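# Close the fridge with carton and upright bottles inside

## Task

Get the refrigerator door completely closed, with the carton and all three bottles inside it and every bottle standing upright. A glass bottle must not drop any real distance, the door must not be slammed while opening or closing it, and the robot must not fall over or be left leaning; any of these counts as failure. The finished state must hold by itself, not because the robot is still pressing on something.

## Robot and tools

ROBOT. A Hello Robot Stretch 3 with one arm. It has a two-wheel base that can drive forward or back and turn on the spot but cannot slide sideways. A lift carries the arm up and down a mast, and the arm telescopes out to the robot's right side. To bring the gripper forward or back, you drive the base. The base measures 0.33 m long by 0.34 m wide, and turns pivot about a point 0.05 m behind its front edge. With the arm pulled in and the wrist folded, a turn sweeps a circle of radius 0.28 m; an unfolded, level gripper reaches past that circle. Loose objects may occasionally get a brief shove from outside.

FRAMES. Base frame: origin on the floor between the drive wheels, x forward, y left, z up. hand_pose is reported in it, at the point where the closed fingertips meet; with all wrist joints at zero its x axis points up, y back along the arm toward the mast, z toward the robot's rear. Fingertips are round pads 0.04 m across. The odometry frame is the base frame as it was when the scene started.

execute_actions. Argument actions: a list holding one action or none (none just reports state and images). An action may contain base, joints, or both, plus optional contact_limits; its motions begin together and may finish at different times.
- base: exactly one key. translate_m is a straight drive offset in metres from the base's current position, range -1 to 1, positive forward. rotate_rad is an on-the-spot turn offset in radians, range -3.2 to 3.2, positive to the left (counter-clockwise seen from above). Offsets count from the position in the latest reported state.
- joints: absolute targets keyed by joint name, each its own number: lift_m 0 to 1.1 (arm height on mast, metres); arm_m 0 to 0.52 (extension, metres); wrist_yaw_rad -1.345 to 4.42 (0 along the arm, positive swings toward the front, 3.0 folds over the base); wrist_pitch_rad -1.57 to 0.451 (0 level, negative tips fingertips down); wrist_roll_rad -2.911 to 2.911 (0 fingers side by side, level); gripper_m -0.089 to 0.179 (larger is wider; real fingertip gap is about 0.007 less when almost shut, about 0.025 less when fully open, zero below 0.007); head_pan_rad -3.953 to 1.73 (0 forward, positive left, -1.57 faces the arm); head_tilt_rad -1.53 to 0.419 (0 level, negative down). Joints or base left out of an action may keep pushing toward earlier targets without the status showing it.
- contact_limits: only arm_m, a motor_effort percentage 1 to 100; the arm motion stops with contact_stop at about that effort (negative when retracting) and holds no harder than that until the next action. Too small stops at once; values above the maximum are cut.
- cameras: list of head_camera, nav_camera, wrist_camera or all; omitted, null or all gives every camera, [] gives none. Unknown names or keys, or out-of-range values, reject the whole call and nothing moves.
wait: seconds 0 to 10; commands nothing and returns the same report. zoom_image: camera plus region [x0, y0, x1, y1] in pixels of that camera's latest full image, top-left origin, at most 504 by 504. Image sizes: head_camera 896x504, nav_camera 672x504 (fisheye), wrist_camera 644x364. finished_scene: scene, the integer of the current scene; it ends the scene for good after the last command has been held, and reports success. Once a result reports a stop, later motion, wait and finished_scene calls in the same reply are skipped.

RESULT LINES. joint_positions gives joint values (done tolerances: lift and arm ±0.004, wrist yaw and roll ±0.02, pitch ±0.05, gripper ±0.004, head ±0.02). base_status and joint_status: done, off_target (stopped short and may still push), contact_stop, time_out, torque_fault; after the last three the old target is dropped. on_its_own covers what was not commanded; its "held at" is a target, not a position, and an effort outside its rest range suggests pushing or carrying. motor_effort: percent of maximum, positive toward larger values, peak in brackets; readings carry a fixed bias plus noise. Positive wheel effort pushes forward. lidar_m: 12 distances in metres from the base origin, 30° sectors, first straight ahead then counter-clockwise (4th left, 7th behind, 10th right), plane 0.17 m above the floor, range 0.15 to 12, "-" means nothing; misses glass and the robot itself, and the mast or a low lift can hide sectors 5, 6, 9, 10. wrist_depth_mm and head_depth_mm: 7x7 grids of median depth from top left (45–1000 and 280–4000 mm); head grid matches the sideways image. base_odometry counts wheel turns, so slip looks like motion; heading -3.142 to 3.142, left positive. turned_by_wheels and turned_by_imu: turn since the previous result. base_tilt in degrees, forward and right positive, with a fixed offset up to about 4°. pictures lists the image order. The contact_limits line shows active, default and maximum values.

CAUTIONS. The arm and lift stop and go slack when they push hard; a slack lift may sink under load or keep pressing. Base, wrist and head have no such stop. Long hard wrist pushing can switch a wrist servo off for 10 s (torque_fault), leaving it limp. Base speed is 0.30 m/s and 1.9 rad/s only when stowed (lift_m under 0.30, arm_m under 0.03, wrist_yaw_rad over 2.54); otherwise 0.10 m/s and 0.63 rad/s. Fold or unfold the wrist only with lift_m 0.32–0.95, wrist_pitch_rad -0.4 and roll near 0; once folded the lift can go to 0.25. With wrist_yaw_rad below -0.4, keep pitch at -0.5 or lower. To grip, send gripper_m below the object width; to let go, send at least 0.02 above the touching value; readings do not confirm a grasp, and squeezing too hard may let heavy items slip. Pushing on something rigid with the gripper higher than about 0.45 m, repeating a push after a contact_stop, driving while holding or pressing something fixed, or snagging furniture (especially reversing) can tip the robot; if it leans, back off in small steps, release the contact, and lower lift_m to about 0.2. Avoid dropping bottles, slamming the door, and hard hits.

Each tool is called by a JSON object that holds its "op" and its "data", one argument or row to a line.

## Session

{"op": "execute_actions", "data": {
  "actions": []
}}

Scene clock: 0.00 s.
base_odometry: x=+0.000 y=+0.000 heading=+0.000 (m, m, rad; odometry frame)
turned_by_wheels: +0.000 (rad since the last result)
turned_by_imu: +0.000 (rad since the last result)
base_tilt: forward=+1.7 right=-2.0 (deg)
lidar_m: 1.76 1.57 1.54 1.66 2.42 3.08 2.88 1.59 1.58 2.18 1.68 1.19
head_depth_mm: 1595 1601 1583 1580 1581 932 1623 / 1708 1714 1675 1697 1672 1020 1721 / 1783 1837 1819 1834 1784 1117 1852 / 1858 1955 1949 1953 1915 1243 2008 / 1842 2103 2107 2130 2057 2082 2121 / 1832 2174 2169 2103 1990 1710 1906 / 1804 1926 1881 1891 1826 1813 1827
base_status: not commanded
joint_positions: lift_m=+0.327 arm_m=-0.002 wrist_yaw_rad=+3.017 wrist_pitch_rad=-0.441 wrist_roll_rad=+0.012 gripper_m=+0.037 head_pan_rad=+0.016 head_tilt_rad=-0.016
joint_status: not commanded
motor_effort: left_wheel=+0 right_wheel=+0 lift_m=+20 arm_m=+0 wrist_yaw_rad=+0 wrist_pitch_rad=+7 wrist_roll_rad=+0 gripper_m=+0 head_pan_rad=+0 head_tilt_rad=+2 (%)
hand_pose: x=+0.0063 y=+0.0767 z=+0.3347 quat_wxyz=(+0.198, +0.702, +0.111, +0.675) (m; base frame)
wrist_depth_mm: - - - - - - - / - - - - - - - / 908 939 959 939 948 947 - / 733 741 761 740 759 750 764 / 608 614 - 608 639 636 616 / 515 516 - 538 514 522 528 / 458 - - - 454 453 443
pictures: head_camera (sideways: a quarter turn clockwise sets it upright), nav_camera (sideways: a quarter turn counterclockwise sets it upright), wrist_camera
Images, in order (width x height): head_camera 896x504, nav_camera 672x504, wrist_camera 644x364.

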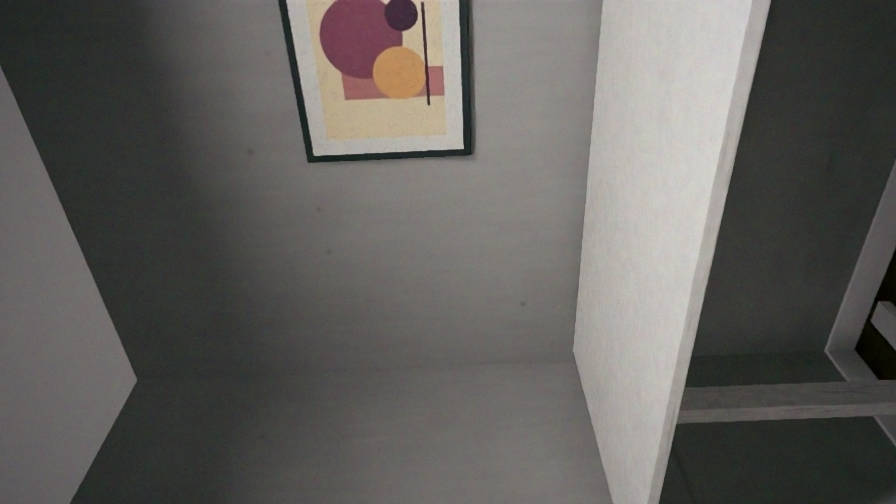

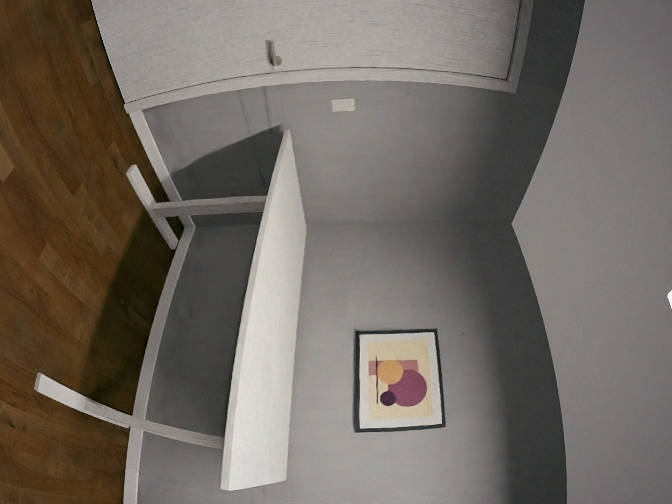

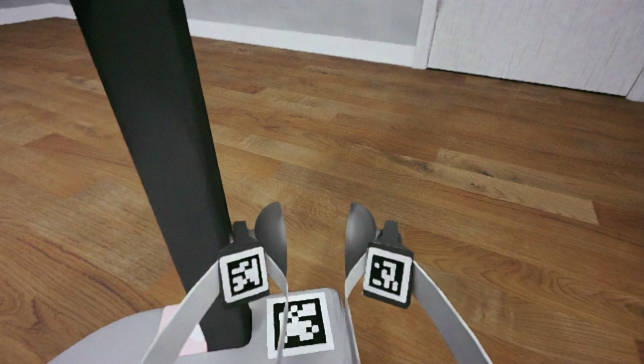

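{"op": "execute_actions", "data": {
  "actions": [
    {"joints":{"head_pan_rad":-2.2,"head_tilt_rad":-0.4}}
  ],
  "cameras": ["head_camera","nav_camera"]
}}

{"op": "execute_actions", "data": {
  "actions": [
    {"joints":{"head_pan_rad":1.7}}
  ],
  "cameras": ["head_camera","nav_camera"]
}}

Scene clock: 6.57 s.
base_odometry: x=+0.000 y=+0.000 heading=+0.000 (m, m, rad; odometry frame)
turned_by_wheels: +0.000 (rad since the last result)
turned_by_imu: +0.000 (rad since the last result)
base_tilt: forward=+1.7 right=-1.9 (deg)
lidar_m: 1.76 1.57 1.54 1.66 2.43 3.07 2.88 1.59 1.58 2.17 1.69 1.19
head_depth_mm: 1355 1458 1545 1674 1800 1775 1427 / 1350 1443 1563 1670 1802 1789 1428 / 1351 1450 1544 1660 1823 1811 1429 / 1870 1982 2135 2296 2338 1796 1456 / 1893 2030 2149 2338 2457 1813 1440 / 1895 2012 2170 2300 2390 1825 1440 / 1885 1998 2148 2286 2397 1818 1465
base_status: not commanded
joint_positions: lift_m=+0.327 arm_m=-0.002 wrist_yaw_rad=+3.017 wrist_pitch_rad=-0.441 wrist_roll_rad=+0.012 gripper_m=+0.037 head_pan_rad=-2.193 head_tilt_rad=-0.395
joint_status: all done
motor_effort: left_wheel=+0(0) right_wheel=+0(0) lift_m=+20(20) arm_m=+0(0) wrist_yaw_rad=+0(1) wrist_pitch_rad=+7(7) wrist_roll_rad=+0(0) gripper_m=+1(0) head_pan_rad=-3(32) head_tilt_rad=-2(18) (%)
hand_pose: x=+0.0063 y=+0.0767 z=+0.3347 quat_wxyz=(+0.198, +0.702, +0.111, +0.675) (m; base frame)
wrist_depth_mm: - - - - - - - / - - - - - - - / 948 945 920 986 948 974 - / 747 744 740 744 746 785 759 / 606 618 - 603 633 617 618 / 516 521 - 542 528 525 526 / 457 - - - 454 457 466
pictures: head_camera (sideways: a quarter turn clockwise sets it upright), nav_camera (sideways: a quarter turn counterclockwise sets it upright)
Images, in order (width x height): head_camera 896x504, nav_camera 672x504.

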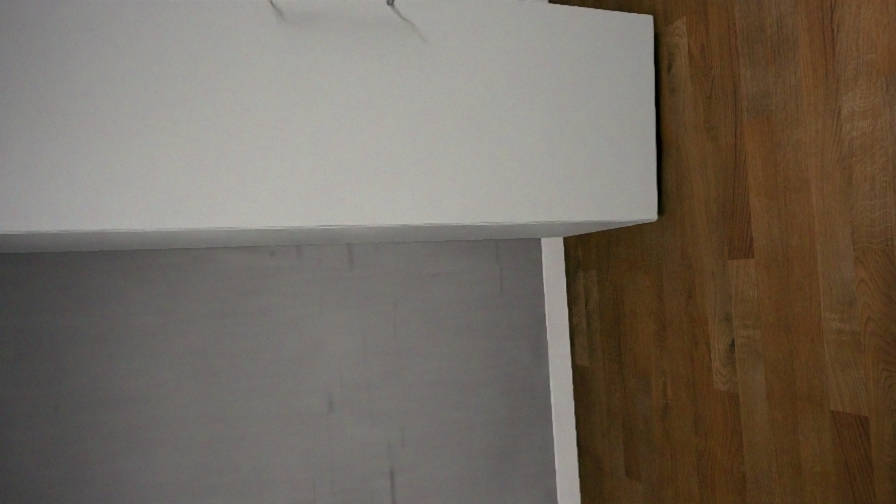

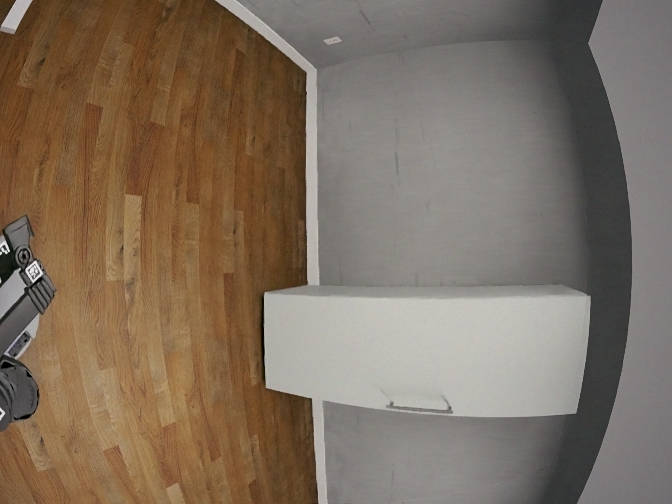

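Scene clock: 8.90 s.
base_odometry: x=+0.000 y=+0.000 heading=+0.000 (m, m, rad; odometry frame)
turned_by_wheels: +0.000 (rad since the last result)
turned_by_imu: +0.000 (rad since the last result)
base_tilt: forward=+1.7 right=-2.0 (deg)
lidar_m: 1.76 1.57 1.54 1.67 2.43 3.08 2.89 1.59 1.58 2.18 1.69 1.19
head_depth_mm: 1385 1464 1555 1672 1764 1784 1431 / 1480 1573 1668 1788 1941 1769 1430 / 1584 1689 1798 1945 2100 1805 1445 / 1711 1834 1976 2133 2237 1817 1435 / 1846 2019 2146 2351 2456 1814 1447 / 2027 2207 2374 2668 2462 1822 1457 / 2228 2452 2721 2969 2564 1898 -
base_status: not commanded
joint_positions: lift_m=+0.327 arm_m=-0.002 wrist_yaw_rad=+3.017 wrist_pitch_rad=-0.441 wrist_roll_rad=+0.012 gripper_m=+0.037 head_pan_rad=+1.693 head_tilt_rad=-0.395
joint_status: all done
motor_effort: left_wheel=+0(0) right_wheel=+0(0) lift_m=+20(20) arm_m=+0(0) wrist_yaw_rad=+0(0) wrist_pitch_rad=+7(7) wrist_roll_rad=+0(0) gripper_m=+1(1) head_pan_rad=+2(32) head_tilt_rad=-2(2) (%)
hand_pose: x=+0.0063 y=+0.0767 z=+0.3347 quat_wxyz=(+0.198, +0.702, +0.111, +0.675) (m; base frame)
wrist_depth_mm: - - - - - - - / - - - - - - - / 914 928 925 980 945 995 - / 742 737 757 752 758 744 748 / 605 609 - 617 632 618 626 / 516 519 - 533 520 526 521 / 454 - - - 458 458 457
pictures: head_camera (sideways: a quarter turn clockwise sets it upright), nav_camera (sideways: a quarter turn counterclockwise sets it upright)
Images, in order (width x height): head_camera 896x504, nav_camera 672x504.

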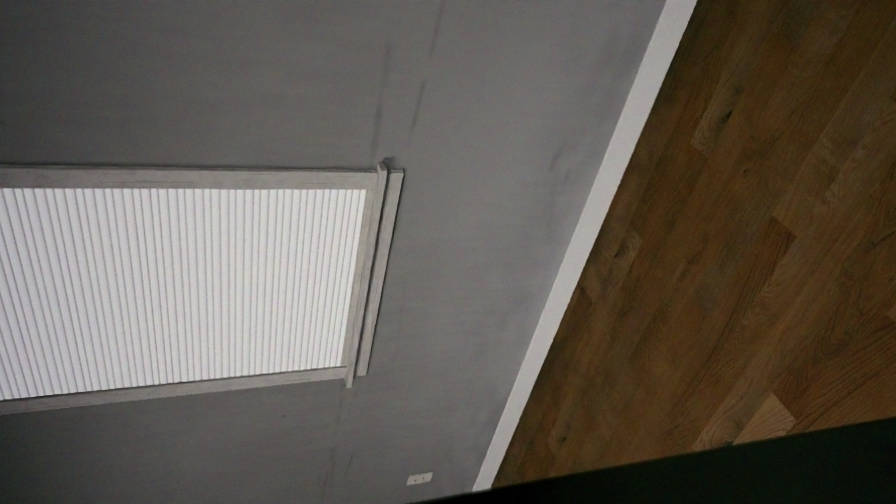

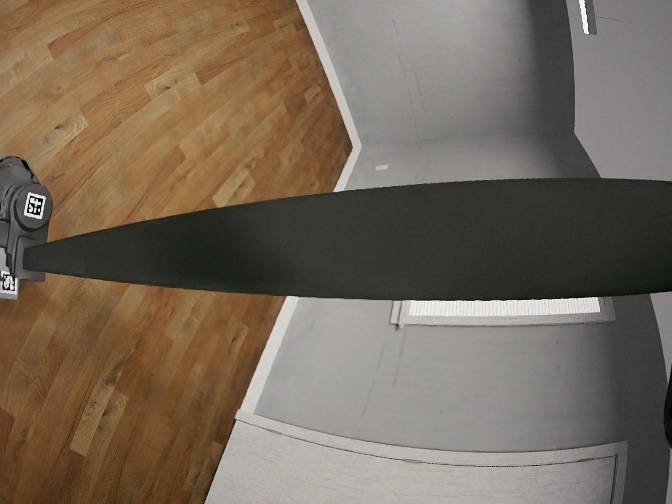

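{"op": "execute_actions", "data": {
  "actions": [
    {"joints":{"head_pan_rad":-2.9,"head_tilt_rad":-0.3}}
  ],
  "cameras": ["head_camera","nav_camera"]
}}

Scene clock: 16.40 s.
base_odometry: x=+0.000 y=+0.000 heading=+0.000 (m, m, rad; odometry frame)
turned_by_wheels: +0.000 (rad since the last result)
turned_by_imu: +0.000 (rad since the last result)
base_tilt: forward=+1.8 right=-2.0 (deg)
lidar_m: 1.76 1.56 1.54 1.66 2.43 3.09 2.89 1.59 1.58 2.18 1.69 1.19
head_depth_mm: 3062 3153 3285 3487 2815 1962 1533 / 3278 3366 3699 3802 2815 1990 1529 / 3006 3234 3428 3524 2834 1977 1544 / 2774 2903 3014 3150 2901 1994 1546 / 2502 2613 2723 2842 2844 1997 1569 / 2297 2370 2501 2624 2666 1951 1573 / 2146 2223 1567 1631 1714 1785 1574
base_status: not commanded
joint_positions: lift_m=+0.327 arm_m=-0.002 wrist_yaw_rad=+3.017 wrist_pitch_rad=-0.441 wrist_roll_rad=+0.012 gripper_m=+0.037 head_pan_rad=-2.893 head_tilt_rad=-0.310
joint_status: all done
motor_effort: left_wheel=+0(0) right_wheel=+0(0) lift_m=+20(20) arm_m=+0(0) wrist_yaw_rad=+0(1) wrist_pitch_rad=+7(7) wrist_roll_rad=+0(0) gripper_m=+1(1) head_pan_rad=-3(33) head_tilt_rad=+3(11) (%)
hand_pose: x=+0.0063 y=+0.0767 z=+0.3347 quat_wxyz=(+0.198, +0.702, +0.111, +0.675) (m; base frame)
wrist_depth_mm: - - - - - - - / - - - - - - - / 920 929 920 944 968 950 - / 736 745 756 758 767 767 751 / 593 608 - 622 627 627 629 / 527 510 - 543 514 534 526 / 452 - - - 457 456 458
pictures: head_camera (sideways: a quarter turn clockwise sets it upright), nav_camera (sideways: a quarter turn counterclockwise sets it upright)
Images, in order (width x height): head_camera 896x504, nav_camera 672x504.

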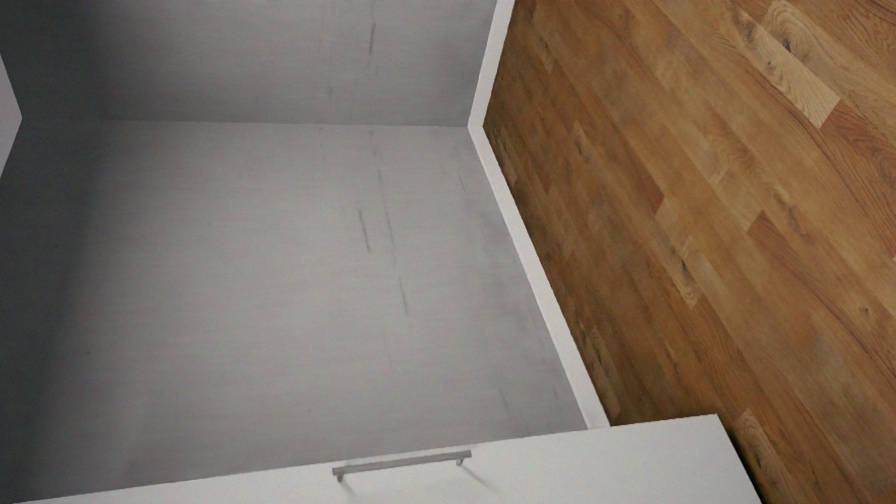

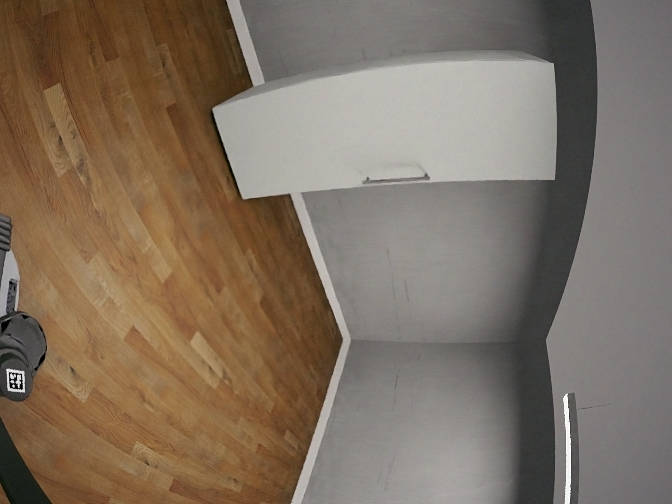

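{"op": "execute_actions", "data": {
  "actions": [
    {"base":{"translate_m":-1.0},"joints":{"head_pan_rad":-1.5,"head_tilt_rad":-0.4,"lift_m":0.25}}
  ],
  "cameras": ["head_camera","nav_camera"]
}}

Scene clock: 30.13 s.
base_odometry: x=-1.000 y=+0.000 heading=+0.000 (m, m, rad; odometry frame)
turned_by_wheels: +0.000 (rad since the last result)
turned_by_imu: +0.002 (rad since the last result)
base_tilt: forward=+1.8 right=-2.1 (deg)
lidar_m: 2.63 2.16 2.13 2.27 2.32 2.28 2.14 1.65 0.96 1.05 2.51 2.11
head_depth_mm: 845 892 944 998 1074 1163 1236 / 900 955 1013 1087 1168 1267 1355 / 965 1033 1104 1182 1293 1408 1424 / 1729 1844 1986 2131 2270 1811 1445 / 1840 1988 2190 2352 2456 1813 1435 / 2046 2153 2383 2566 2483 1805 1446 / 2202 2419 2562 2874 2520 1854 1456
base_status: done
joint_positions: lift_m=+0.250 arm_m=-0.002 wrist_yaw_rad=+3.017 wrist_pitch_rad=-0.442 wrist_roll_rad=+0.012 gripper_m=+0.037 head_pan_rad=-1.507 head_tilt_rad=-0.395
joint_status: all done
motor_effort: left_wheel=+0(7) right_wheel=+1(4) lift_m=+15(15) arm_m=+0(0) wrist_yaw_rad=+0(0) wrist_pitch_rad=+8(8) wrist_roll_rad=+0(0) gripper_m=+0(1) head_pan_rad=+2(32) head_tilt_rad=-2(10) (%)
hand_pose: x=+0.0062 y=+0.0767 z=+0.2578 quat_wxyz=(+0.199, +0.702, +0.111, +0.675) (m; base frame)
wrist_depth_mm: - - - - - - - / - - - - - - - / 781 793 796 790 797 786 797 / 624 628 605 618 633 639 658 / 502 509 - 533 515 517 512 / 440 - - - 439 439 446 / - - - - 380 376 382
pictures: head_camera (sideways: a quarter turn clockwise sets it upright), nav_camera (sideways: a quarter turn counterclockwise sets it upright)
Images, in order (width x height): head_camera 896x504, nav_camera 672x504.

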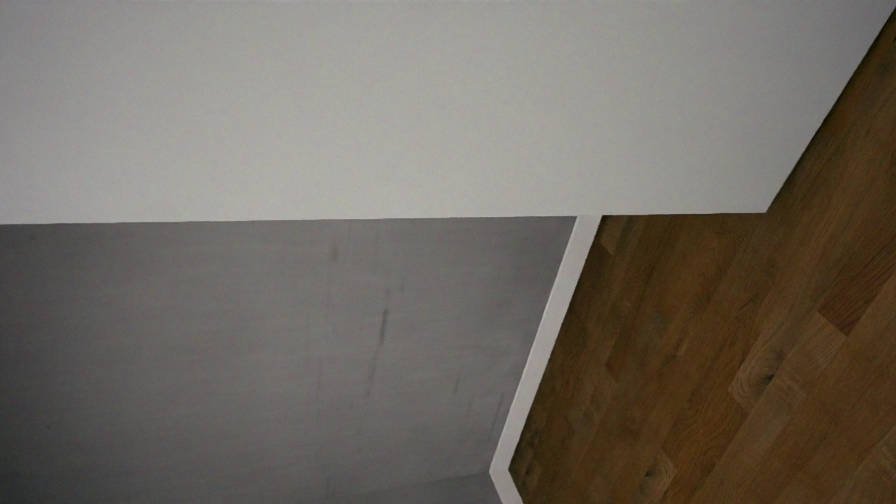

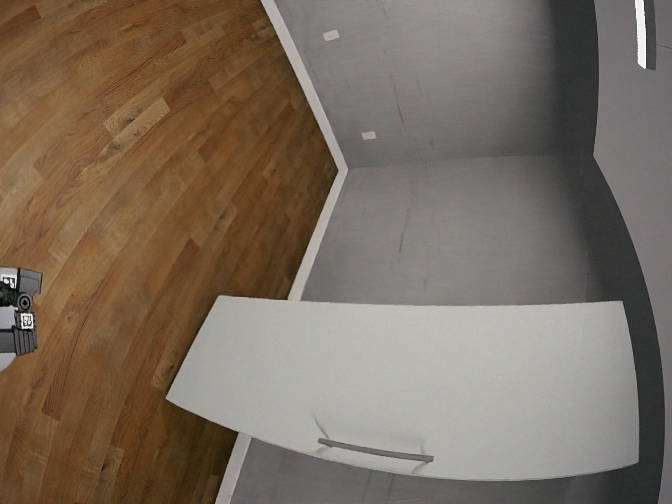

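{"op": "execute_actions", "data": {
  "actions": [
    {"base":{"translate_m":-1.0},"joints":{"head_pan_rad":-1.1,"head_tilt_rad":-0.4}}
  ],
  "cameras": ["head_camera","nav_camera"]
}}

Scene clock: 49.93 s.
base_odometry: x=-2.000 y=+0.000 heading=+0.000 (m, m, rad; odometry frame)
turned_by_wheels: +0.000 (rad since the last result)
turned_by_imu: +0.002 (rad since the last result)
base_tilt: forward=+1.7 right=-2.1 (deg)
lidar_m: 3.07 2.74 2.70 1.92 1.49 1.47 1.38 1.07 1.06 1.13 0.97 3.27
head_depth_mm: 1049 1131 1226 1314 1426 1533 1425 / 974 1047 1134 1233 1351 1482 1432 / 915 983 1044 1133 1227 1342 1398 / 868 917 985 1074 1151 1239 1350 / 818 872 941 1017 1118 1284 1368 / 924 1041 1198 1424 2117 1759 1452 / 2818 3018 3208 3380 2494 1831 1455
base_status: done
joint_positions: lift_m=+0.250 arm_m=-0.002 wrist_yaw_rad=+3.017 wrist_pitch_rad=-0.442 wrist_roll_rad=+0.012 gripper_m=+0.037 head_pan_rad=-1.107 head_tilt_rad=-0.395
joint_status: all done
motor_effort: left_wheel=+0(7) right_wheel=+0(3) lift_m=+14(14) arm_m=+0(0) wrist_yaw_rad=-2(0) wrist_pitch_rad=+8(8) wrist_roll_rad=+0(0) gripper_m=+0(0) head_pan_rad=+2(22) head_tilt_rad=-1(2) (%)
hand_pose: x=+0.0062 y=+0.0766 z=+0.2578 quat_wxyz=(+0.199, +0.702, +0.111, +0.675) (m; base frame)
wrist_depth_mm: - - - - - - - / - - - - - - - / 793 774 802 786 800 795 817 / 607 614 617 615 617 622 640 / 503 512 - 530 516 512 517 / 437 - - - 439 436 434 / - - - - 380 376 377
pictures: head_camera (sideways: a quarter turn clockwise sets it upright), nav_camera (sideways: a quarter turn counterclockwise sets it upright)
Images, in order (width x height): head_camera 896x504, nav_camera 672x504.

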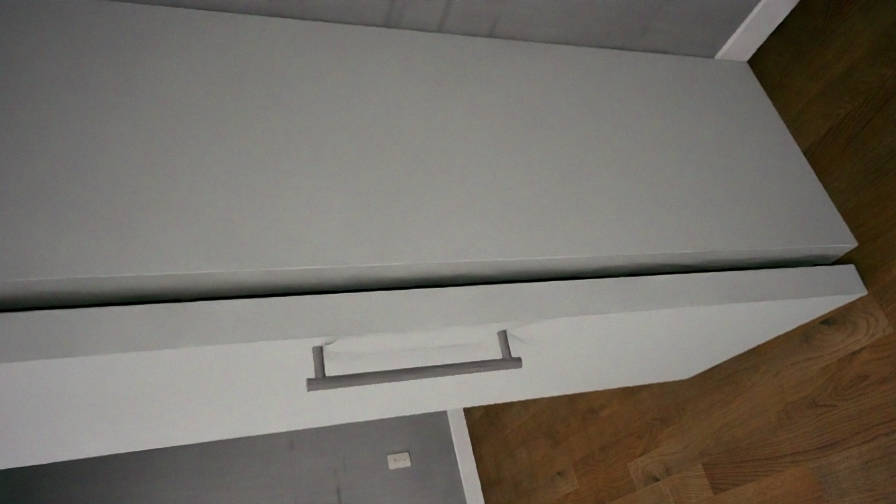

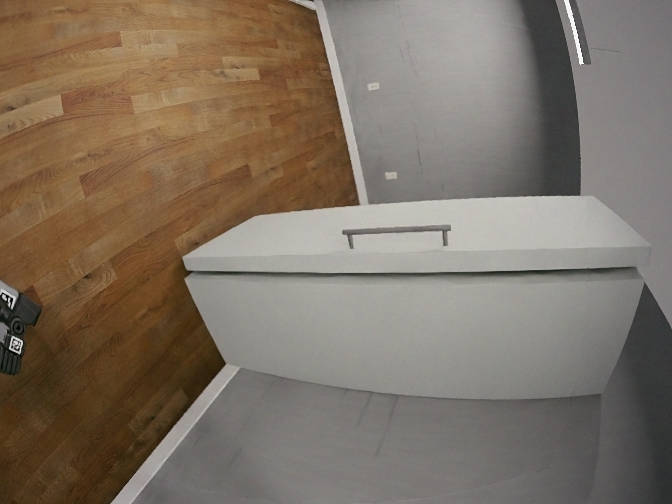

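{"op": "execute_actions", "data": {
  "actions": [
    {"base":{"translate_m":0.55}}
  ],
  "cameras": []
}}

{"op": "execute_actions", "data": {
  "actions": [
    {"base":{"rotate_rad":-0.785}}
  ],
  "cameras": []
}}

{"op": "execute_actions", "data": {
  "actions": [
    {"base":{"translate_m":0.6},"joints":{"head_pan_rad":-1.57,"head_tilt_rad":-0.5}}
  ],
  "cameras": ["head_camera","nav_camera"]
}}

Scene clock: 62.87 s.
base_odometry: x=-1.450 y=+0.000 heading=+0.000 (m, m, rad; odometry frame)
turned_by_wheels: +0.000 (rad since the last result)
turned_by_imu: -0.002 (rad since the last result)
base_tilt: forward=+1.8 right=-2.0 (deg)
lidar_m: 2.54 2.43 2.38 2.50 1.94 1.91 1.80 1.40 1.25 0.83 1.15 2.84
head_depth_mm: 793 830 872 918 965 1025 1085 / 899 947 997 1064 1134 1219 1304 / 1044 1104 1185 1274 1372 1491 1423 / 2266 2446 2624 2869 2401 1798 1440 / 2628 2865 3025 3222 2473 1814 1437 / 2612 2724 2895 3078 2464 1811 1446 / 2489 2625 2774 2926 2481 1838 1450
base_status: done
joint_positions: lift_m=+0.250 arm_m=-0.002 wrist_yaw_rad=+3.017 wrist_pitch_rad=-0.442 wrist_roll_rad=+0.012 gripper_m=+0.037 head_pan_rad=-1.107 head_tilt_rad=-0.395
joint_status: not commanded
motor_effort: left_wheel=+0(8) right_wheel=+1(8) lift_m=+14(14) arm_m=+0(0) wrist_yaw_rad=+0(0) wrist_pitch_rad=+8(8) wrist_roll_rad=+0(0) gripper_m=+0(0) head_pan_rad=+2(2) head_tilt_rad=-2(1) (%)
hand_pose: x=+0.0062 y=+0.0766 z=+0.2577 quat_wxyz=(+0.199, +0.702, +0.111, +0.675) (m; base frame)
wrist_depth_mm: - - - - - - - / - - - - - - - / 788 797 782 782 790 810 821 / 618 618 610 610 638 639 626 / 496 502 - 539 521 514 525 / 445 - - - 432 437 438 / - - - - 376 381 379
pictures: none
No camera images: the call's "cameras" was empty. Leave "cameras" out to get every camera's image.

Scene clock: 64.53 s.
base_odometry: x=-1.450 y=+0.000 heading=-0.785 (m, m, rad; odometry frame)
turned_by_wheels: -0.785 (rad since the last result)
turned_by_imu: -0.765 (rad since the last result)
base_tilt: forward=+1.9 right=-2.0 (deg)
lidar_m: 2.84 2.54 2.61 2.39 2.40 2.10 1.91 1.93 1.51 1.37 0.83 0.87
head_depth_mm: 1126 1186 1271 1364 1477 1595 1415 / 1145 1226 1301 1403 1518 1624 1424 / 1175 1251 1343 1463 1559 1678 1426 / 1205 1292 1388 1490 1584 1693 1427 / 1100 1137 1169 1211 1252 1293 1335 / 856 869 895 925 961 987 1072 / 708 719 759 811 878 989 1107
base_status: done
joint_positions: lift_m=+0.250 arm_m=-0.002 wrist_yaw_rad=+3.017 wrist_pitch_rad=-0.442 wrist_roll_rad=+0.012 gripper_m=+0.037 head_pan_rad=-1.107 head_tilt_rad=-0.396
joint_status: not commanded
motor_effort: left_wheel=+1(8) right_wheel=+0(4) lift_m=+14(14) arm_m=+0(0) wrist_yaw_rad=+0(0) wrist_pitch_rad=+8(8) wrist_roll_rad=+0(0) gripper_m=+0(1) head_pan_rad=+3(2) head_tilt_rad=-1(2) (%)
hand_pose: x=+0.0062 y=+0.0766 z=+0.2577 quat_wxyz=(+0.199, +0.702, +0.111, +0.675) (m; base frame)
wrist_depth_mm: - - - - - - - / - - - - - - - / 770 776 799 791 810 799 787 / 619 625 609 627 623 614 632 / 499 506 - 532 522 518 514 / 445 - - - 436 438 438 / - - - - 378 381 381
pictures: none
No camera images: the call's "cameras" was empty. Leave "cameras" out to get every camera's image.

Scene clock: 68.17 s.
base_odometry: x=-1.026 y=-0.424 heading=-0.785 (m, m, rad; odometry frame)
turned_by_wheels: +0.000 (rad since the last result)
turned_by_imu: -0.002 (rad since the last result)
base_tilt: forward=+1.8 right=-2.0 (deg)
lidar_m: 2.25 2.05 2.72 2.48 2.50 2.76 2.50 2.21 1.40 0.61 0.62 1.56
head_depth_mm: 1173 1275 1408 1552 1727 1615 1323 / 1139 1246 1358 1505 1691 1613 1320 / 1126 1214 1320 1459 1626 1625 1340 / 498 538 576 639 711 804 916 / 491 532 578 635 704 787 895 / 484 523 568 624 690 772 872 / 478 515 560 610 677 755 853
base_status: done
joint_positions: lift_m=+0.250 arm_m=-0.002 wrist_yaw_rad=+3.017 wrist_pitch_rad=-0.442 wrist_roll_rad=+0.012 gripper_m=+0.037 head_pan_rad=-1.563 head_tilt_rad=-0.494
joint_status: all done
motor_effort: left_wheel=+1(9) right_wheel=-1(7) lift_m=+14(14) arm_m=+0(0) wrist_yaw_rad=-1(0) wrist_pitch_rad=+8(8) wrist_roll_rad=+0(0) gripper_m=-1(1) head_pan_rad=-3(23) head_tilt_rad=-2(11) (%)
hand_pose: x=+0.0062 y=+0.0766 z=+0.2577 quat_wxyz=(+0.199, +0.702, +0.111, +0.675) (m; base frame)
wrist_depth_mm: - - - - - - - / - - - - - - - / 775 800 793 798 814 800 815 / 604 611 621 622 636 646 643 / 506 512 - 521 535 515 525 / 446 - - - 434 444 434 / - - - - 374 382 380
pictures: head_camera (sideways: a quarter turn clockwise sets it upright), nav_camera (sideways: a quarter turn counterclockwise sets it upright)
Images, in order (width x height): head_camera 896x504, nav_camera 672x504.

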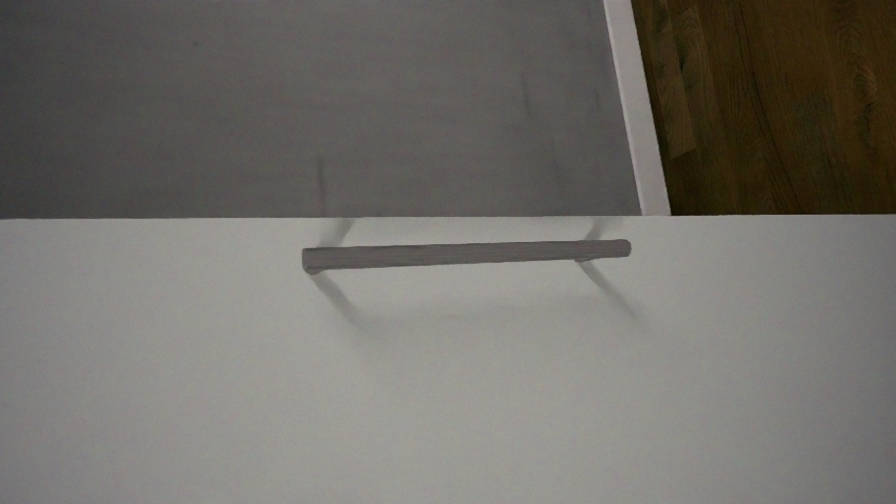

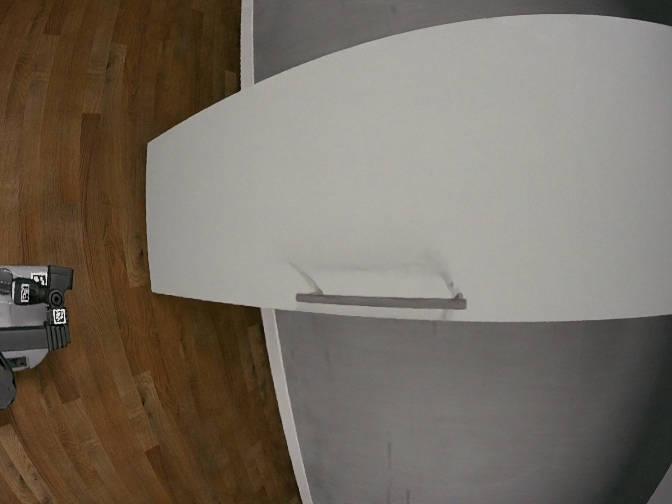

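{"op": "execute_actions", "data": {
  "actions": [
    {"base":{"translate_m":0.15},"joints":{"arm_m":0.3,"lift_m":0.3}}
  ],
  "cameras": []
}}

{"op": "execute_actions", "data": {
  "actions": [
    {"joints":{"arm_m":0.5,"head_pan_rad":-1.9,"head_tilt_rad":-0.9},"contact_limits":{"arm_m":20}}
  ]
}}

Scene clock: 76.33 s.
base_odometry: x=-0.919 y=-0.530 heading=-0.785 (m, m, rad; odometry frame)
turned_by_wheels: +0.000 (rad since the last result)
turned_by_imu: -0.001 (rad since the last result)
base_tilt: forward=+1.7 right=-2.0 (deg)
lidar_m: 2.10 1.94 2.58 2.49 2.52 2.92 2.65 2.17 0.64 0.60 0.61 1.53
head_depth_mm: 518 1221 1363 1515 1693 1609 1327 / 500 543 579 641 731 850 1228 / 493 532 583 638 712 803 917 / 486 525 572 629 698 782 896 / 479 516 562 618 683 770 871 / 472 509 553 608 669 751 850 / 466 503 545 599 658 732 831
base_status: done
joint_positions: lift_m=+0.300 arm_m=+0.300 wrist_yaw_rad=+3.017 wrist_pitch_rad=-0.442 wrist_roll_rad=+0.012 gripper_m=+0.037 head_pan_rad=-1.563 head_tilt_rad=-0.494
joint_status: all done
motor_effort: left_wheel=+1(9) right_wheel=-1(6) lift_m=+26(29) arm_m=+3(3) wrist_yaw_rad=+1(0) wrist_pitch_rad=+8(8) wrist_roll_rad=+0(0) gripper_m=+0(1) head_pan_rad=-3(2) head_tilt_rad=-2(2) (%)
hand_pose: x=+0.0062 y=-0.2250 z=+0.3070 quat_wxyz=(+0.199, +0.702, +0.111, +0.675) (m; base frame)
wrist_depth_mm: - - - - - - - / - - - - - - - / 873 887 961 883 907 899 917 / 686 - - 709 709 699 719 / 569 - - - 587 585 579 / 480 - - - 486 494 487 / 415 - - - 425 429 432
pictures: none
No camera images: the call's "cameras" was empty. Leave "cameras" out to get every camera's image.

Scene clock: 78.40 s.
base_odometry: x=-0.919 y=-0.530 heading=-0.784 (m, m, rad; odometry frame)
turned_by_wheels: +0.000 (rad since the last result)
turned_by_imu: -0.005 (rad since the last result)
base_tilt: forward=+1.7 right=-2.0 (deg)
lidar_m: 2.10 1.93 2.58 2.49 2.52 2.93 2.65 2.18 0.64 0.60 0.61 1.53
head_depth_mm: 1618 1959 2045 1700 1447 1269 1113 / 1496 1776 1965 1714 1458 1268 1126 / 1398 1625 1901 1716 1464 1272 1156 / 1318 1509 1792 1702 1457 1275 1131 / 539 613 733 899 1152 1263 1121 / 527 596 698 831 993 1242 1129 / 502 567 653 774 942 1210 1128
base_status: not commanded
joint_positions: lift_m=+0.300 arm_m=+0.392 wrist_yaw_rad=+3.038 wrist_pitch_rad=-0.443 wrist_roll_rad=+0.012 gripper_m=+0.037 head_pan_rad=-1.894 head_tilt_rad=-0.891
joint_status: arm_m contact_stop (moved +0.092 of +0.200); the others done
on_its_own: arm_m is slack since a contact_stop, until your next command for it (your +0.500 is given up); wrist_yaw_rad is at rest, and its effort (-16) is outside its rest range (-12 to +12)
motor_effort: left_wheel=+7(10) right_wheel=-8(15) lift_m=+25(26) arm_m=+0(21) wrist_yaw_rad=-16(57) wrist_pitch_rad=+8(10) wrist_roll_rad=+0(1) gripper_m=+0(1) head_pan_rad=-3(22) head_tilt_rad=-3(22) (%)
contact_limits: arm_m 20 (drawing in: default 20, maximum 33; extending or still: default 28, maximum 45)
hand_pose: x=+0.0017 y=-0.3169 z=+0.3068 quat_wxyz=(+0.192, +0.701, +0.118, +0.677) (m; base frame)
wrist_depth_mm: - - - - - - - / - - - - - - - / 899 929 - 882 869 895 941 / 687 731 - 697 699 716 711 / 563 - - - 598 589 590 / 482 479 - - 485 489 497 / 415 420 423 425 424 426 423
pictures: head_camera (sideways: a quarter turn clockwise sets it upright), nav_camera (sideways: a quarter turn counterclockwise sets it upright), wrist_camera
Images, in order (width x height): head_camera 896x504, nav_camera 672x504, wrist_camera 644x364.

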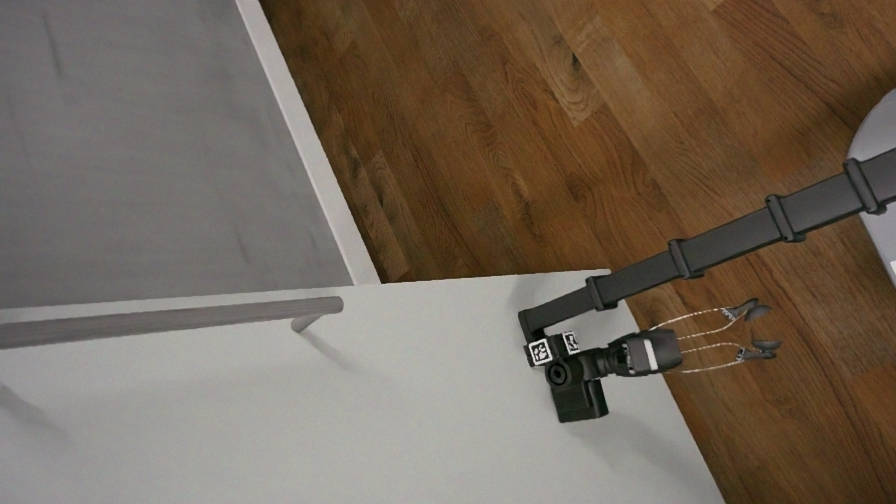

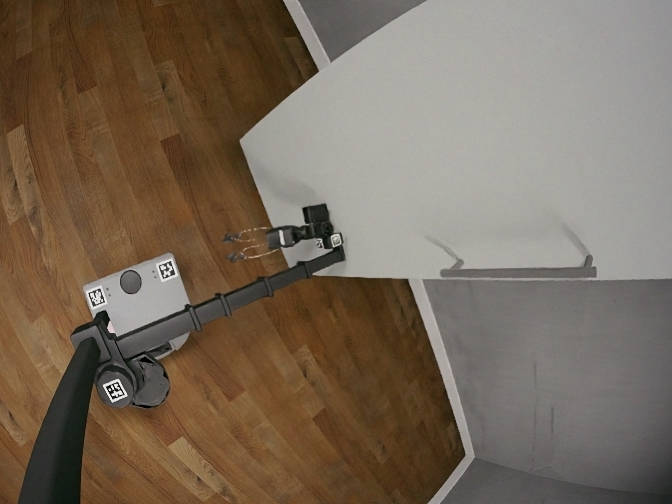

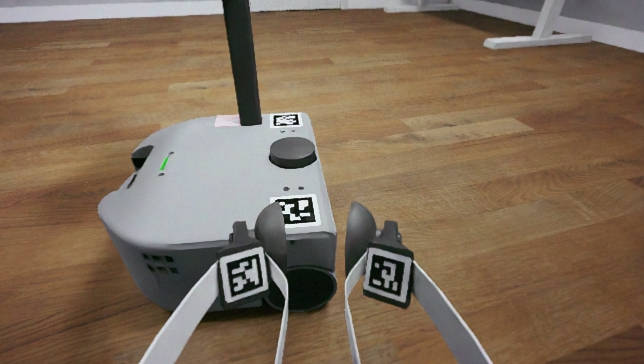

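{"op": "execute_actions", "data": {
  "actions": [
    {"joints":{"arm_m":0.0}}
  ],
  "cameras": []
}}

{"op": "execute_actions", "data": {
  "actions": [
    {"base":{"rotate_rad":0.7},"joints":{"lift_m":0.25}}
  ],
  "cameras": []
}}

{"op": "execute_actions", "data": {
  "actions": [
    {"base":{"translate_m":0.5}}
  ],
  "cameras": []
}}

{"op": "execute_actions", "data": {
  "actions": [
    {"base":{"rotate_rad":-0.7}}
  ],
  "cameras": []
}}

{"op": "execute_actions", "data": {
  "actions": [
    {"base":{"translate_m":-0.53},"joints":{"lift_m":0.8}}
  ],
  "cameras": []
}}

{"op": "execute_actions", "data": {
  "actions": [
    {"joints":{"wrist_yaw_rad":0,"wrist_pitch_rad":-0.4,"gripper_m":0.15,"head_pan_rad":-1.57,"head_tilt_rad":-0.6}}
  ],
  "cameras": []
}}

{"op": "execute_actions", "data": {
  "actions": [
    {"joints":{"wrist_pitch_rad":0,"lift_m":0.85}}
  ]
}}

Scene clock: 100.77 s.
base_odometry: x=-0.919 y=-0.530 heading=-0.785 (m, m, rad; odometry frame)
turned_by_wheels: +0.000 (rad since the last result)
turned_by_imu: -0.001 (rad since the last result)
base_tilt: forward=+1.7 right=-2.0 (deg)
lidar_m: 2.10 1.93 2.59 2.49 2.52 2.93 2.65 2.18 0.64 0.60 0.61 1.53
head_depth_mm: 1618 1967 2056 1713 1442 1264 1121 / 1506 1778 2006 1714 1443 1268 1127 / 1395 1642 1917 1693 1455 1274 1163 / 1322 1520 1791 1711 1419 1272 1165 / 537 615 731 902 1138 1270 1143 / 525 599 697 831 1034 1244 1128 / 501 568 650 773 942 1207 1122
base_status: not commanded
joint_positions: lift_m=+0.300 arm_m=+0.000 wrist_yaw_rad=+3.020 wrist_pitch_rad=-0.443 wrist_roll_rad=+0.012 gripper_m=+0.037 head_pan_rad=-1.894 head_tilt_rad=-0.891
joint_status: all done
motor_effort: left_wheel=+1(7) right_wheel=-1(8) lift_m=+25(25) arm_m=-3(7) wrist_yaw_rad=-3(14) wrist_pitch_rad=+8(8) wrist_roll_rad=+0(0) gripper_m=+1(1) head_pan_rad=-3(3) head_tilt_rad=-3(4) (%)
hand_pose: x=+0.0056 y=+0.0743 z=+0.3068 quat_wxyz=(+0.198, +0.702, +0.112, +0.675) (m; base frame)
wrist_depth_mm: - - - - - - - / - - - - - - - / 874 855 896 897 900 918 942 / 695 696 684 705 698 705 695 / 563 577 - 569 589 581 595 / 483 508 - - 492 491 498 / 429 - - - 429 423 430
pictures: none
No camera images: the call's "cameras" was empty. Leave "cameras" out to get every camera's image.

Scene clock: 102.37 s.
base_odometry: x=-0.919 y=-0.530 heading=-0.085 (m, m, rad; odometry frame)
turned_by_wheels: +0.700 (rad since the last result)
turned_by_imu: +0.682 (rad since the last result)
base_tilt: forward=+1.6 right=-2.0 (deg)
lidar_m: 1.93 2.58 2.49 2.59 2.75 2.65 1.78 0.61 0.60 0.63 1.76 2.10
head_depth_mm: 493 566 664 806 1024 1264 1119 / 503 582 684 836 1063 1270 1139 / 514 595 705 863 1112 1272 1159 / 525 606 723 892 1164 1270 1161 / 535 623 747 926 1221 1271 1139 / 548 643 780 1640 1459 1274 1133 / 573 1349 1627 1719 1467 1267 1126
base_status: done
joint_positions: lift_m=+0.250 arm_m=+0.000 wrist_yaw_rad=+3.020 wrist_pitch_rad=-0.443 wrist_roll_rad=+0.012 gripper_m=+0.037 head_pan_rad=-1.894 head_tilt_rad=-0.891
joint_status: all done
motor_effort: left_wheel=-1(7) right_wheel=+1(8) lift_m=+14(20) arm_m=-3(3) wrist_yaw_rad=-2(3) wrist_pitch_rad=+8(8) wrist_roll_rad=+0(0) gripper_m=+0(0) head_pan_rad=-3(3) head_tilt_rad=-3(3) (%)
hand_pose: x=+0.0056 y=+0.0743 z=+0.2575 quat_wxyz=(+0.198, +0.702, +0.112, +0.675) (m; base frame)
wrist_depth_mm: - - - - - - - / - - - - - - - / 765 753 783 789 810 789 828 / 605 617 616 622 624 624 643 / 505 497 - 535 522 524 517 / 447 - - - 430 440 439 / - - - - 379 380 376
pictures: none
No camera images: the call's "cameras" was empty. Leave "cameras" out to get every camera's image.

Scene clock: 105.70 s.
base_odometry: x=-0.421 y=-0.573 heading=-0.085 (m, m, rad; odometry frame)
turned_by_wheels: +0.000 (rad since the last result)
turned_by_imu: -0.001 (rad since the last result)
base_tilt: forward=+1.7 right=-2.0 (deg)
lidar_m: 1.44 2.32 2.23 2.35 3.19 3.05 2.14 0.90 0.88 1.55 1.74 1.67
head_depth_mm: 839 870 994 1202 1413 1264 1123 / 1297 1465 1378 1325 1425 1265 1138 / 1330 1523 1835 1697 1455 1271 1166 / 1337 1552 1855 1687 1457 1267 1164 / 1363 1603 1894 1708 1460 1272 1150 / 1395 1617 1877 1711 1455 1262 1128 / 1393 1626 1914 1716 1465 1272 1133
base_status: done
joint_positions: lift_m=+0.250 arm_m=+0.000 wrist_yaw_rad=+3.019 wrist_pitch_rad=-0.443 wrist_roll_rad=+0.012 gripper_m=+0.037 head_pan_rad=-1.894 head_tilt_rad=-0.891
joint_status: not commanded
motor_effort: left_wheel=-1(7) right_wheel=+1(6) lift_m=+15(14) arm_m=-3(3) wrist_yaw_rad=-2(2) wrist_pitch_rad=+8(9) wrist_roll_rad=+0(0) gripper_m=+0(1) head_pan_rad=-2(3) head_tilt_rad=-4(4) (%)
hand_pose: x=+0.0057 y=+0.0743 z=+0.2575 quat_wxyz=(+0.198, +0.702, +0.112, +0.675) (m; base frame)
wrist_depth_mm: - - - - - - - / - - - - - - - / 778 757 796 811 804 795 818 / 609 610 612 614 620 627 646 / 501 506 - 528 520 510 522 / 440 - - - 432 438 445 / - - - - 376 375 374
pictures: none
No camera images: the call's "cameras" was empty. Leave "cameras" out to get every camera's image.

Scene clock: 107.40 s.
base_odometry: x=-0.421 y=-0.573 heading=-0.785 (m, m, rad; odometry frame)
turned_by_wheels: -0.700 (rad since the last result)
turned_by_imu: -0.682 (rad since the last result)
base_tilt: forward=+1.7 right=-2.1 (deg)
lidar_m: 1.67 1.43 2.04 2.24 2.24 2.77 3.06 2.62 0.94 0.88 1.50 1.83
head_depth_mm: 1965 2303 2074 1701 1459 1261 1120 / 1783 2172 2048 1703 1444 1268 1131 / 918 1076 1301 1624 1451 1265 1163 / 870 1006 1198 1481 1463 1267 1164 / 827 943 1109 1358 1460 1258 1143 / 784 893 1040 1255 1451 1276 1135 / 749 846 1024 1637 1462 1272 1126
base_status: done
joint_positions: lift_m=+0.250 arm_m=+0.000 wrist_yaw_rad=+3.019 wrist_pitch_rad=-0.443 wrist_roll_rad=+0.012 gripper_m=+0.037 head_pan_rad=-1.894 head_tilt_rad=-0.891
joint_status: not commanded
motor_effort: left_wheel=+1(8) right_wheel=-1(6) lift_m=+15(14) arm_m=-3(3) wrist_yaw_rad=-2(2) wrist_pitch_rad=+8(8) wrist_roll_rad=-1(0) gripper_m=+0(1) head_pan_rad=-3(3) head_tilt_rad=-3(4) (%)
hand_pose: x=+0.0057 y=+0.0743 z=+0.2575 quat_wxyz=(+0.198, +0.702, +0.112, +0.675) (m; base frame)
wrist_depth_mm: - - - - - - - / - - - - - - - / 775 766 784 790 817 813 829 / 606 618 613 621 633 633 630 / 512 510 - 528 520 509 518 / 441 - - - 438 441 443 / - - - - 379 378 382
pictures: none
No camera images: the call's "cameras" was empty. Leave "cameras" out to get every camera's image.

Scene clock: 113.70 s.
base_odometry: x=-0.796 y=-0.198 heading=-0.785 (m, m, rad; odometry frame)
turned_by_wheels: +0.000 (rad since the last result)
turned_by_imu: +0.001 (rad since the last result)
base_tilt: forward=+1.8 right=-2.1 (deg)
lidar_m: 2.19 1.86 2.38 2.16 2.19 2.65 2.56 2.58 1.75 0.93 0.95 1.94
head_depth_mm: 2103 2381 2036 1698 1437 1310 - / 1944 2298 2059 1713 1508 - 1110 / 1809 2096 2071 1715 1522 1211 1138 / 1685 1937 2034 1724 1508 - - / 1570 1811 2024 1713 1459 - 1119 / 1496 1710 1884 1438 1460 - 1105 / 1402 961 1054 1223 1410 1274 1128
base_status: done
joint_positions: lift_m=+0.800 arm_m=+0.000 wrist_yaw_rad=+3.019 wrist_pitch_rad=-0.443 wrist_roll_rad=+0.012 gripper_m=+0.037 head_pan_rad=-1.894 head_tilt_rad=-0.891
joint_status: all done
motor_effort: left_wheel=+1(8) right_wheel=-1(7) lift_m=+26(29) arm_m=-3(3) wrist_yaw_rad=-2(2) wrist_pitch_rad=+8(9) wrist_roll_rad=+0(0) gripper_m=+0(0) head_pan_rad=-2(3) head_tilt_rad=-4(2) (%)
hand_pose: x=+0.0057 y=+0.0743 z=+0.8067 quat_wxyz=(+0.198, +0.702, +0.112, +0.675) (m; base frame)
wrist_depth_mm: - - - - - - - / - - - - - - - / - - - - - - - / - - - - - - - / - - - - - - - / - - - - - - - / 895 898 897 910 899 911 921
pictures: none
No camera images: the call's "cameras" was empty. Leave "cameras" out to get every camera's image.

Scene clock: 116.23 s.
base_odometry: x=-0.796 y=-0.198 heading=-0.785 (m, m, rad; odometry frame)
turned_by_wheels: +0.000 (rad since the last result)
turned_by_imu: +0.000 (rad since the last result)
base_tilt: forward=+1.7 right=-2.1 (deg)
lidar_m: 2.18 1.86 2.38 2.16 2.18 2.66 2.56 2.57 1.75 0.93 0.94 1.94
head_depth_mm: 1488 1663 1826 2092 1842 1476 1283 / 1454 1617 1811 2034 1823 1507 1309 / 1416 1570 1766 1974 1818 1519 - / 1339 1471 984 1118 1296 1439 - / 768 844 939 1055 1207 1384 1245 / 753 829 921 1037 1177 1365 1256 / 742 815 899 1013 1153 1337 1255
base_status: not commanded
joint_positions: lift_m=+0.800 arm_m=+0.000 wrist_yaw_rad=+0.003 wrist_pitch_rad=-0.419 wrist_roll_rad=+0.012 gripper_m=+0.150 head_pan_rad=-1.577 head_tilt_rad=-0.606
joint_status: all done
motor_effort: left_wheel=+1(1) right_wheel=+0(0) lift_m=+26(26) arm_m=-3(3) wrist_yaw_rad=-3(3) wrist_pitch_rad=+9(9) wrist_roll_rad=+0(0) gripper_m=+1(81) head_pan_rad=+3(21) head_tilt_rad=+2(18) (%)
hand_pose: x=-0.0208 y=-0.3696 z=+0.8121 quat_wxyz=(+0.688, +0.147, -0.695, -0.147) (m; base frame)
wrist_depth_mm: 557 574 591 637 - - - / 601 636 645 687 - - - / - 688 693 755 - - - / - 763 782 870 - - - / - 827 863 958 - - - / - - - - - - - / 890 937 922 902 950 912 966
pictures: none
No camera images: the call's "cameras" was empty. Leave "cameras" out to get every camera's image.

Scene clock: 117.53 s.
base_odometry: x=-0.796 y=-0.198 heading=-0.785 (m, m, rad; odometry frame)
turned_by_wheels: +0.000 (rad since the last result)
turned_by_imu: +0.000 (rad since the last result)
base_tilt: forward=+1.8 right=-2.1 (deg)
lidar_m: 2.19 1.86 2.38 2.17 2.19 2.66 2.56 2.58 1.76 0.93 0.94 1.95
head_depth_mm: 1495 1651 1853 2097 1811 1472 - / 1436 1594 1802 2058 1829 1492 - / 1408 1553 1749 1982 1830 1562 - / 1345 1464 988 1117 1300 - 1206 / 767 846 940 1049 1205 1381 1244 / 754 832 920 1038 1177 1372 1251 / 742 818 903 1017 1153 1338 1267
base_status: not commanded
joint_positions: lift_m=+0.850 arm_m=+0.000 wrist_yaw_rad=+0.003 wrist_pitch_rad=-0.021 wrist_roll_rad=+0.012 gripper_m=+0.150 head_pan_rad=-1.577 head_tilt_rad=-0.606
joint_status: all done
motor_effort: left_wheel=+1(1) right_wheel=-1(1) lift_m=+26(28) arm_m=-3(3) wrist_yaw_rad=-2(2) wrist_pitch_rad=+11(11) wrist_roll_rad=+0(0) gripper_m=+1(1) head_pan_rad=+2(2) head_tilt_rad=+2(2) (%)
hand_pose: x=-0.0207 y=-0.4009 z=+0.9588 quat_wxyz=(+0.703, +0.009, -0.711, -0.007) (m; base frame)
wrist_depth_mm: 574 592 620 628 - - - / 597 607 633 652 - - - / 620 613 649 670 - - - / 643 638 672 698 - - - / 659 665 698 730 - - - / - 707 728 758 - - - / - 709 729 791 - - -
pictures: head_camera (sideways: a quarter turn clockwise sets it upright), nav_camera (sideways: a quarter turn counterclockwise sets it upright), wrist_camera
Images, in order (width x height): head_camera 896x504, nav_camera 672x504, wrist_camera 644x364.

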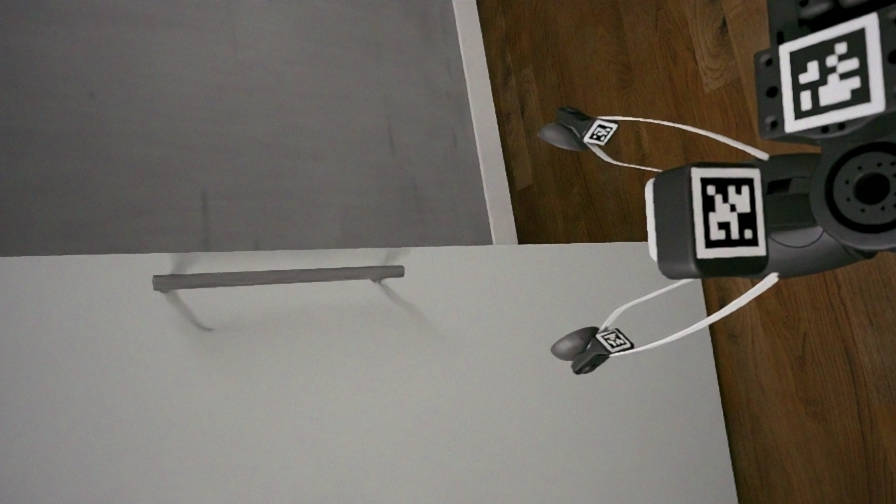

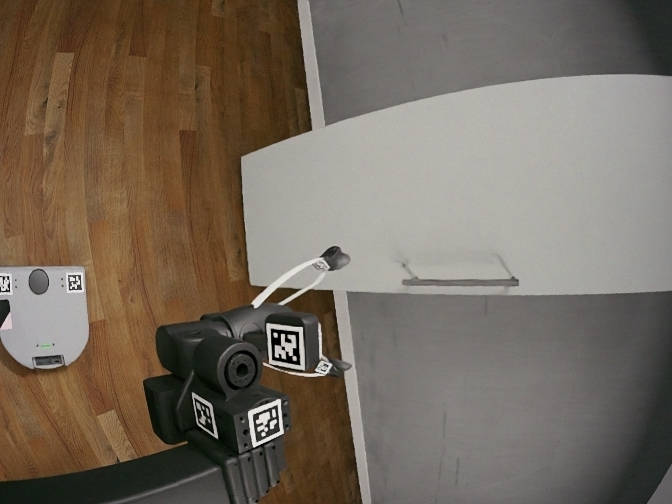

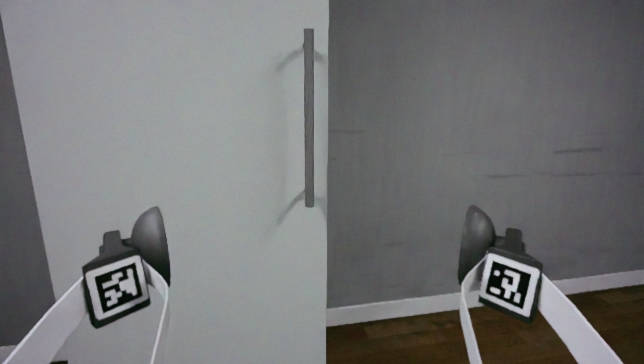

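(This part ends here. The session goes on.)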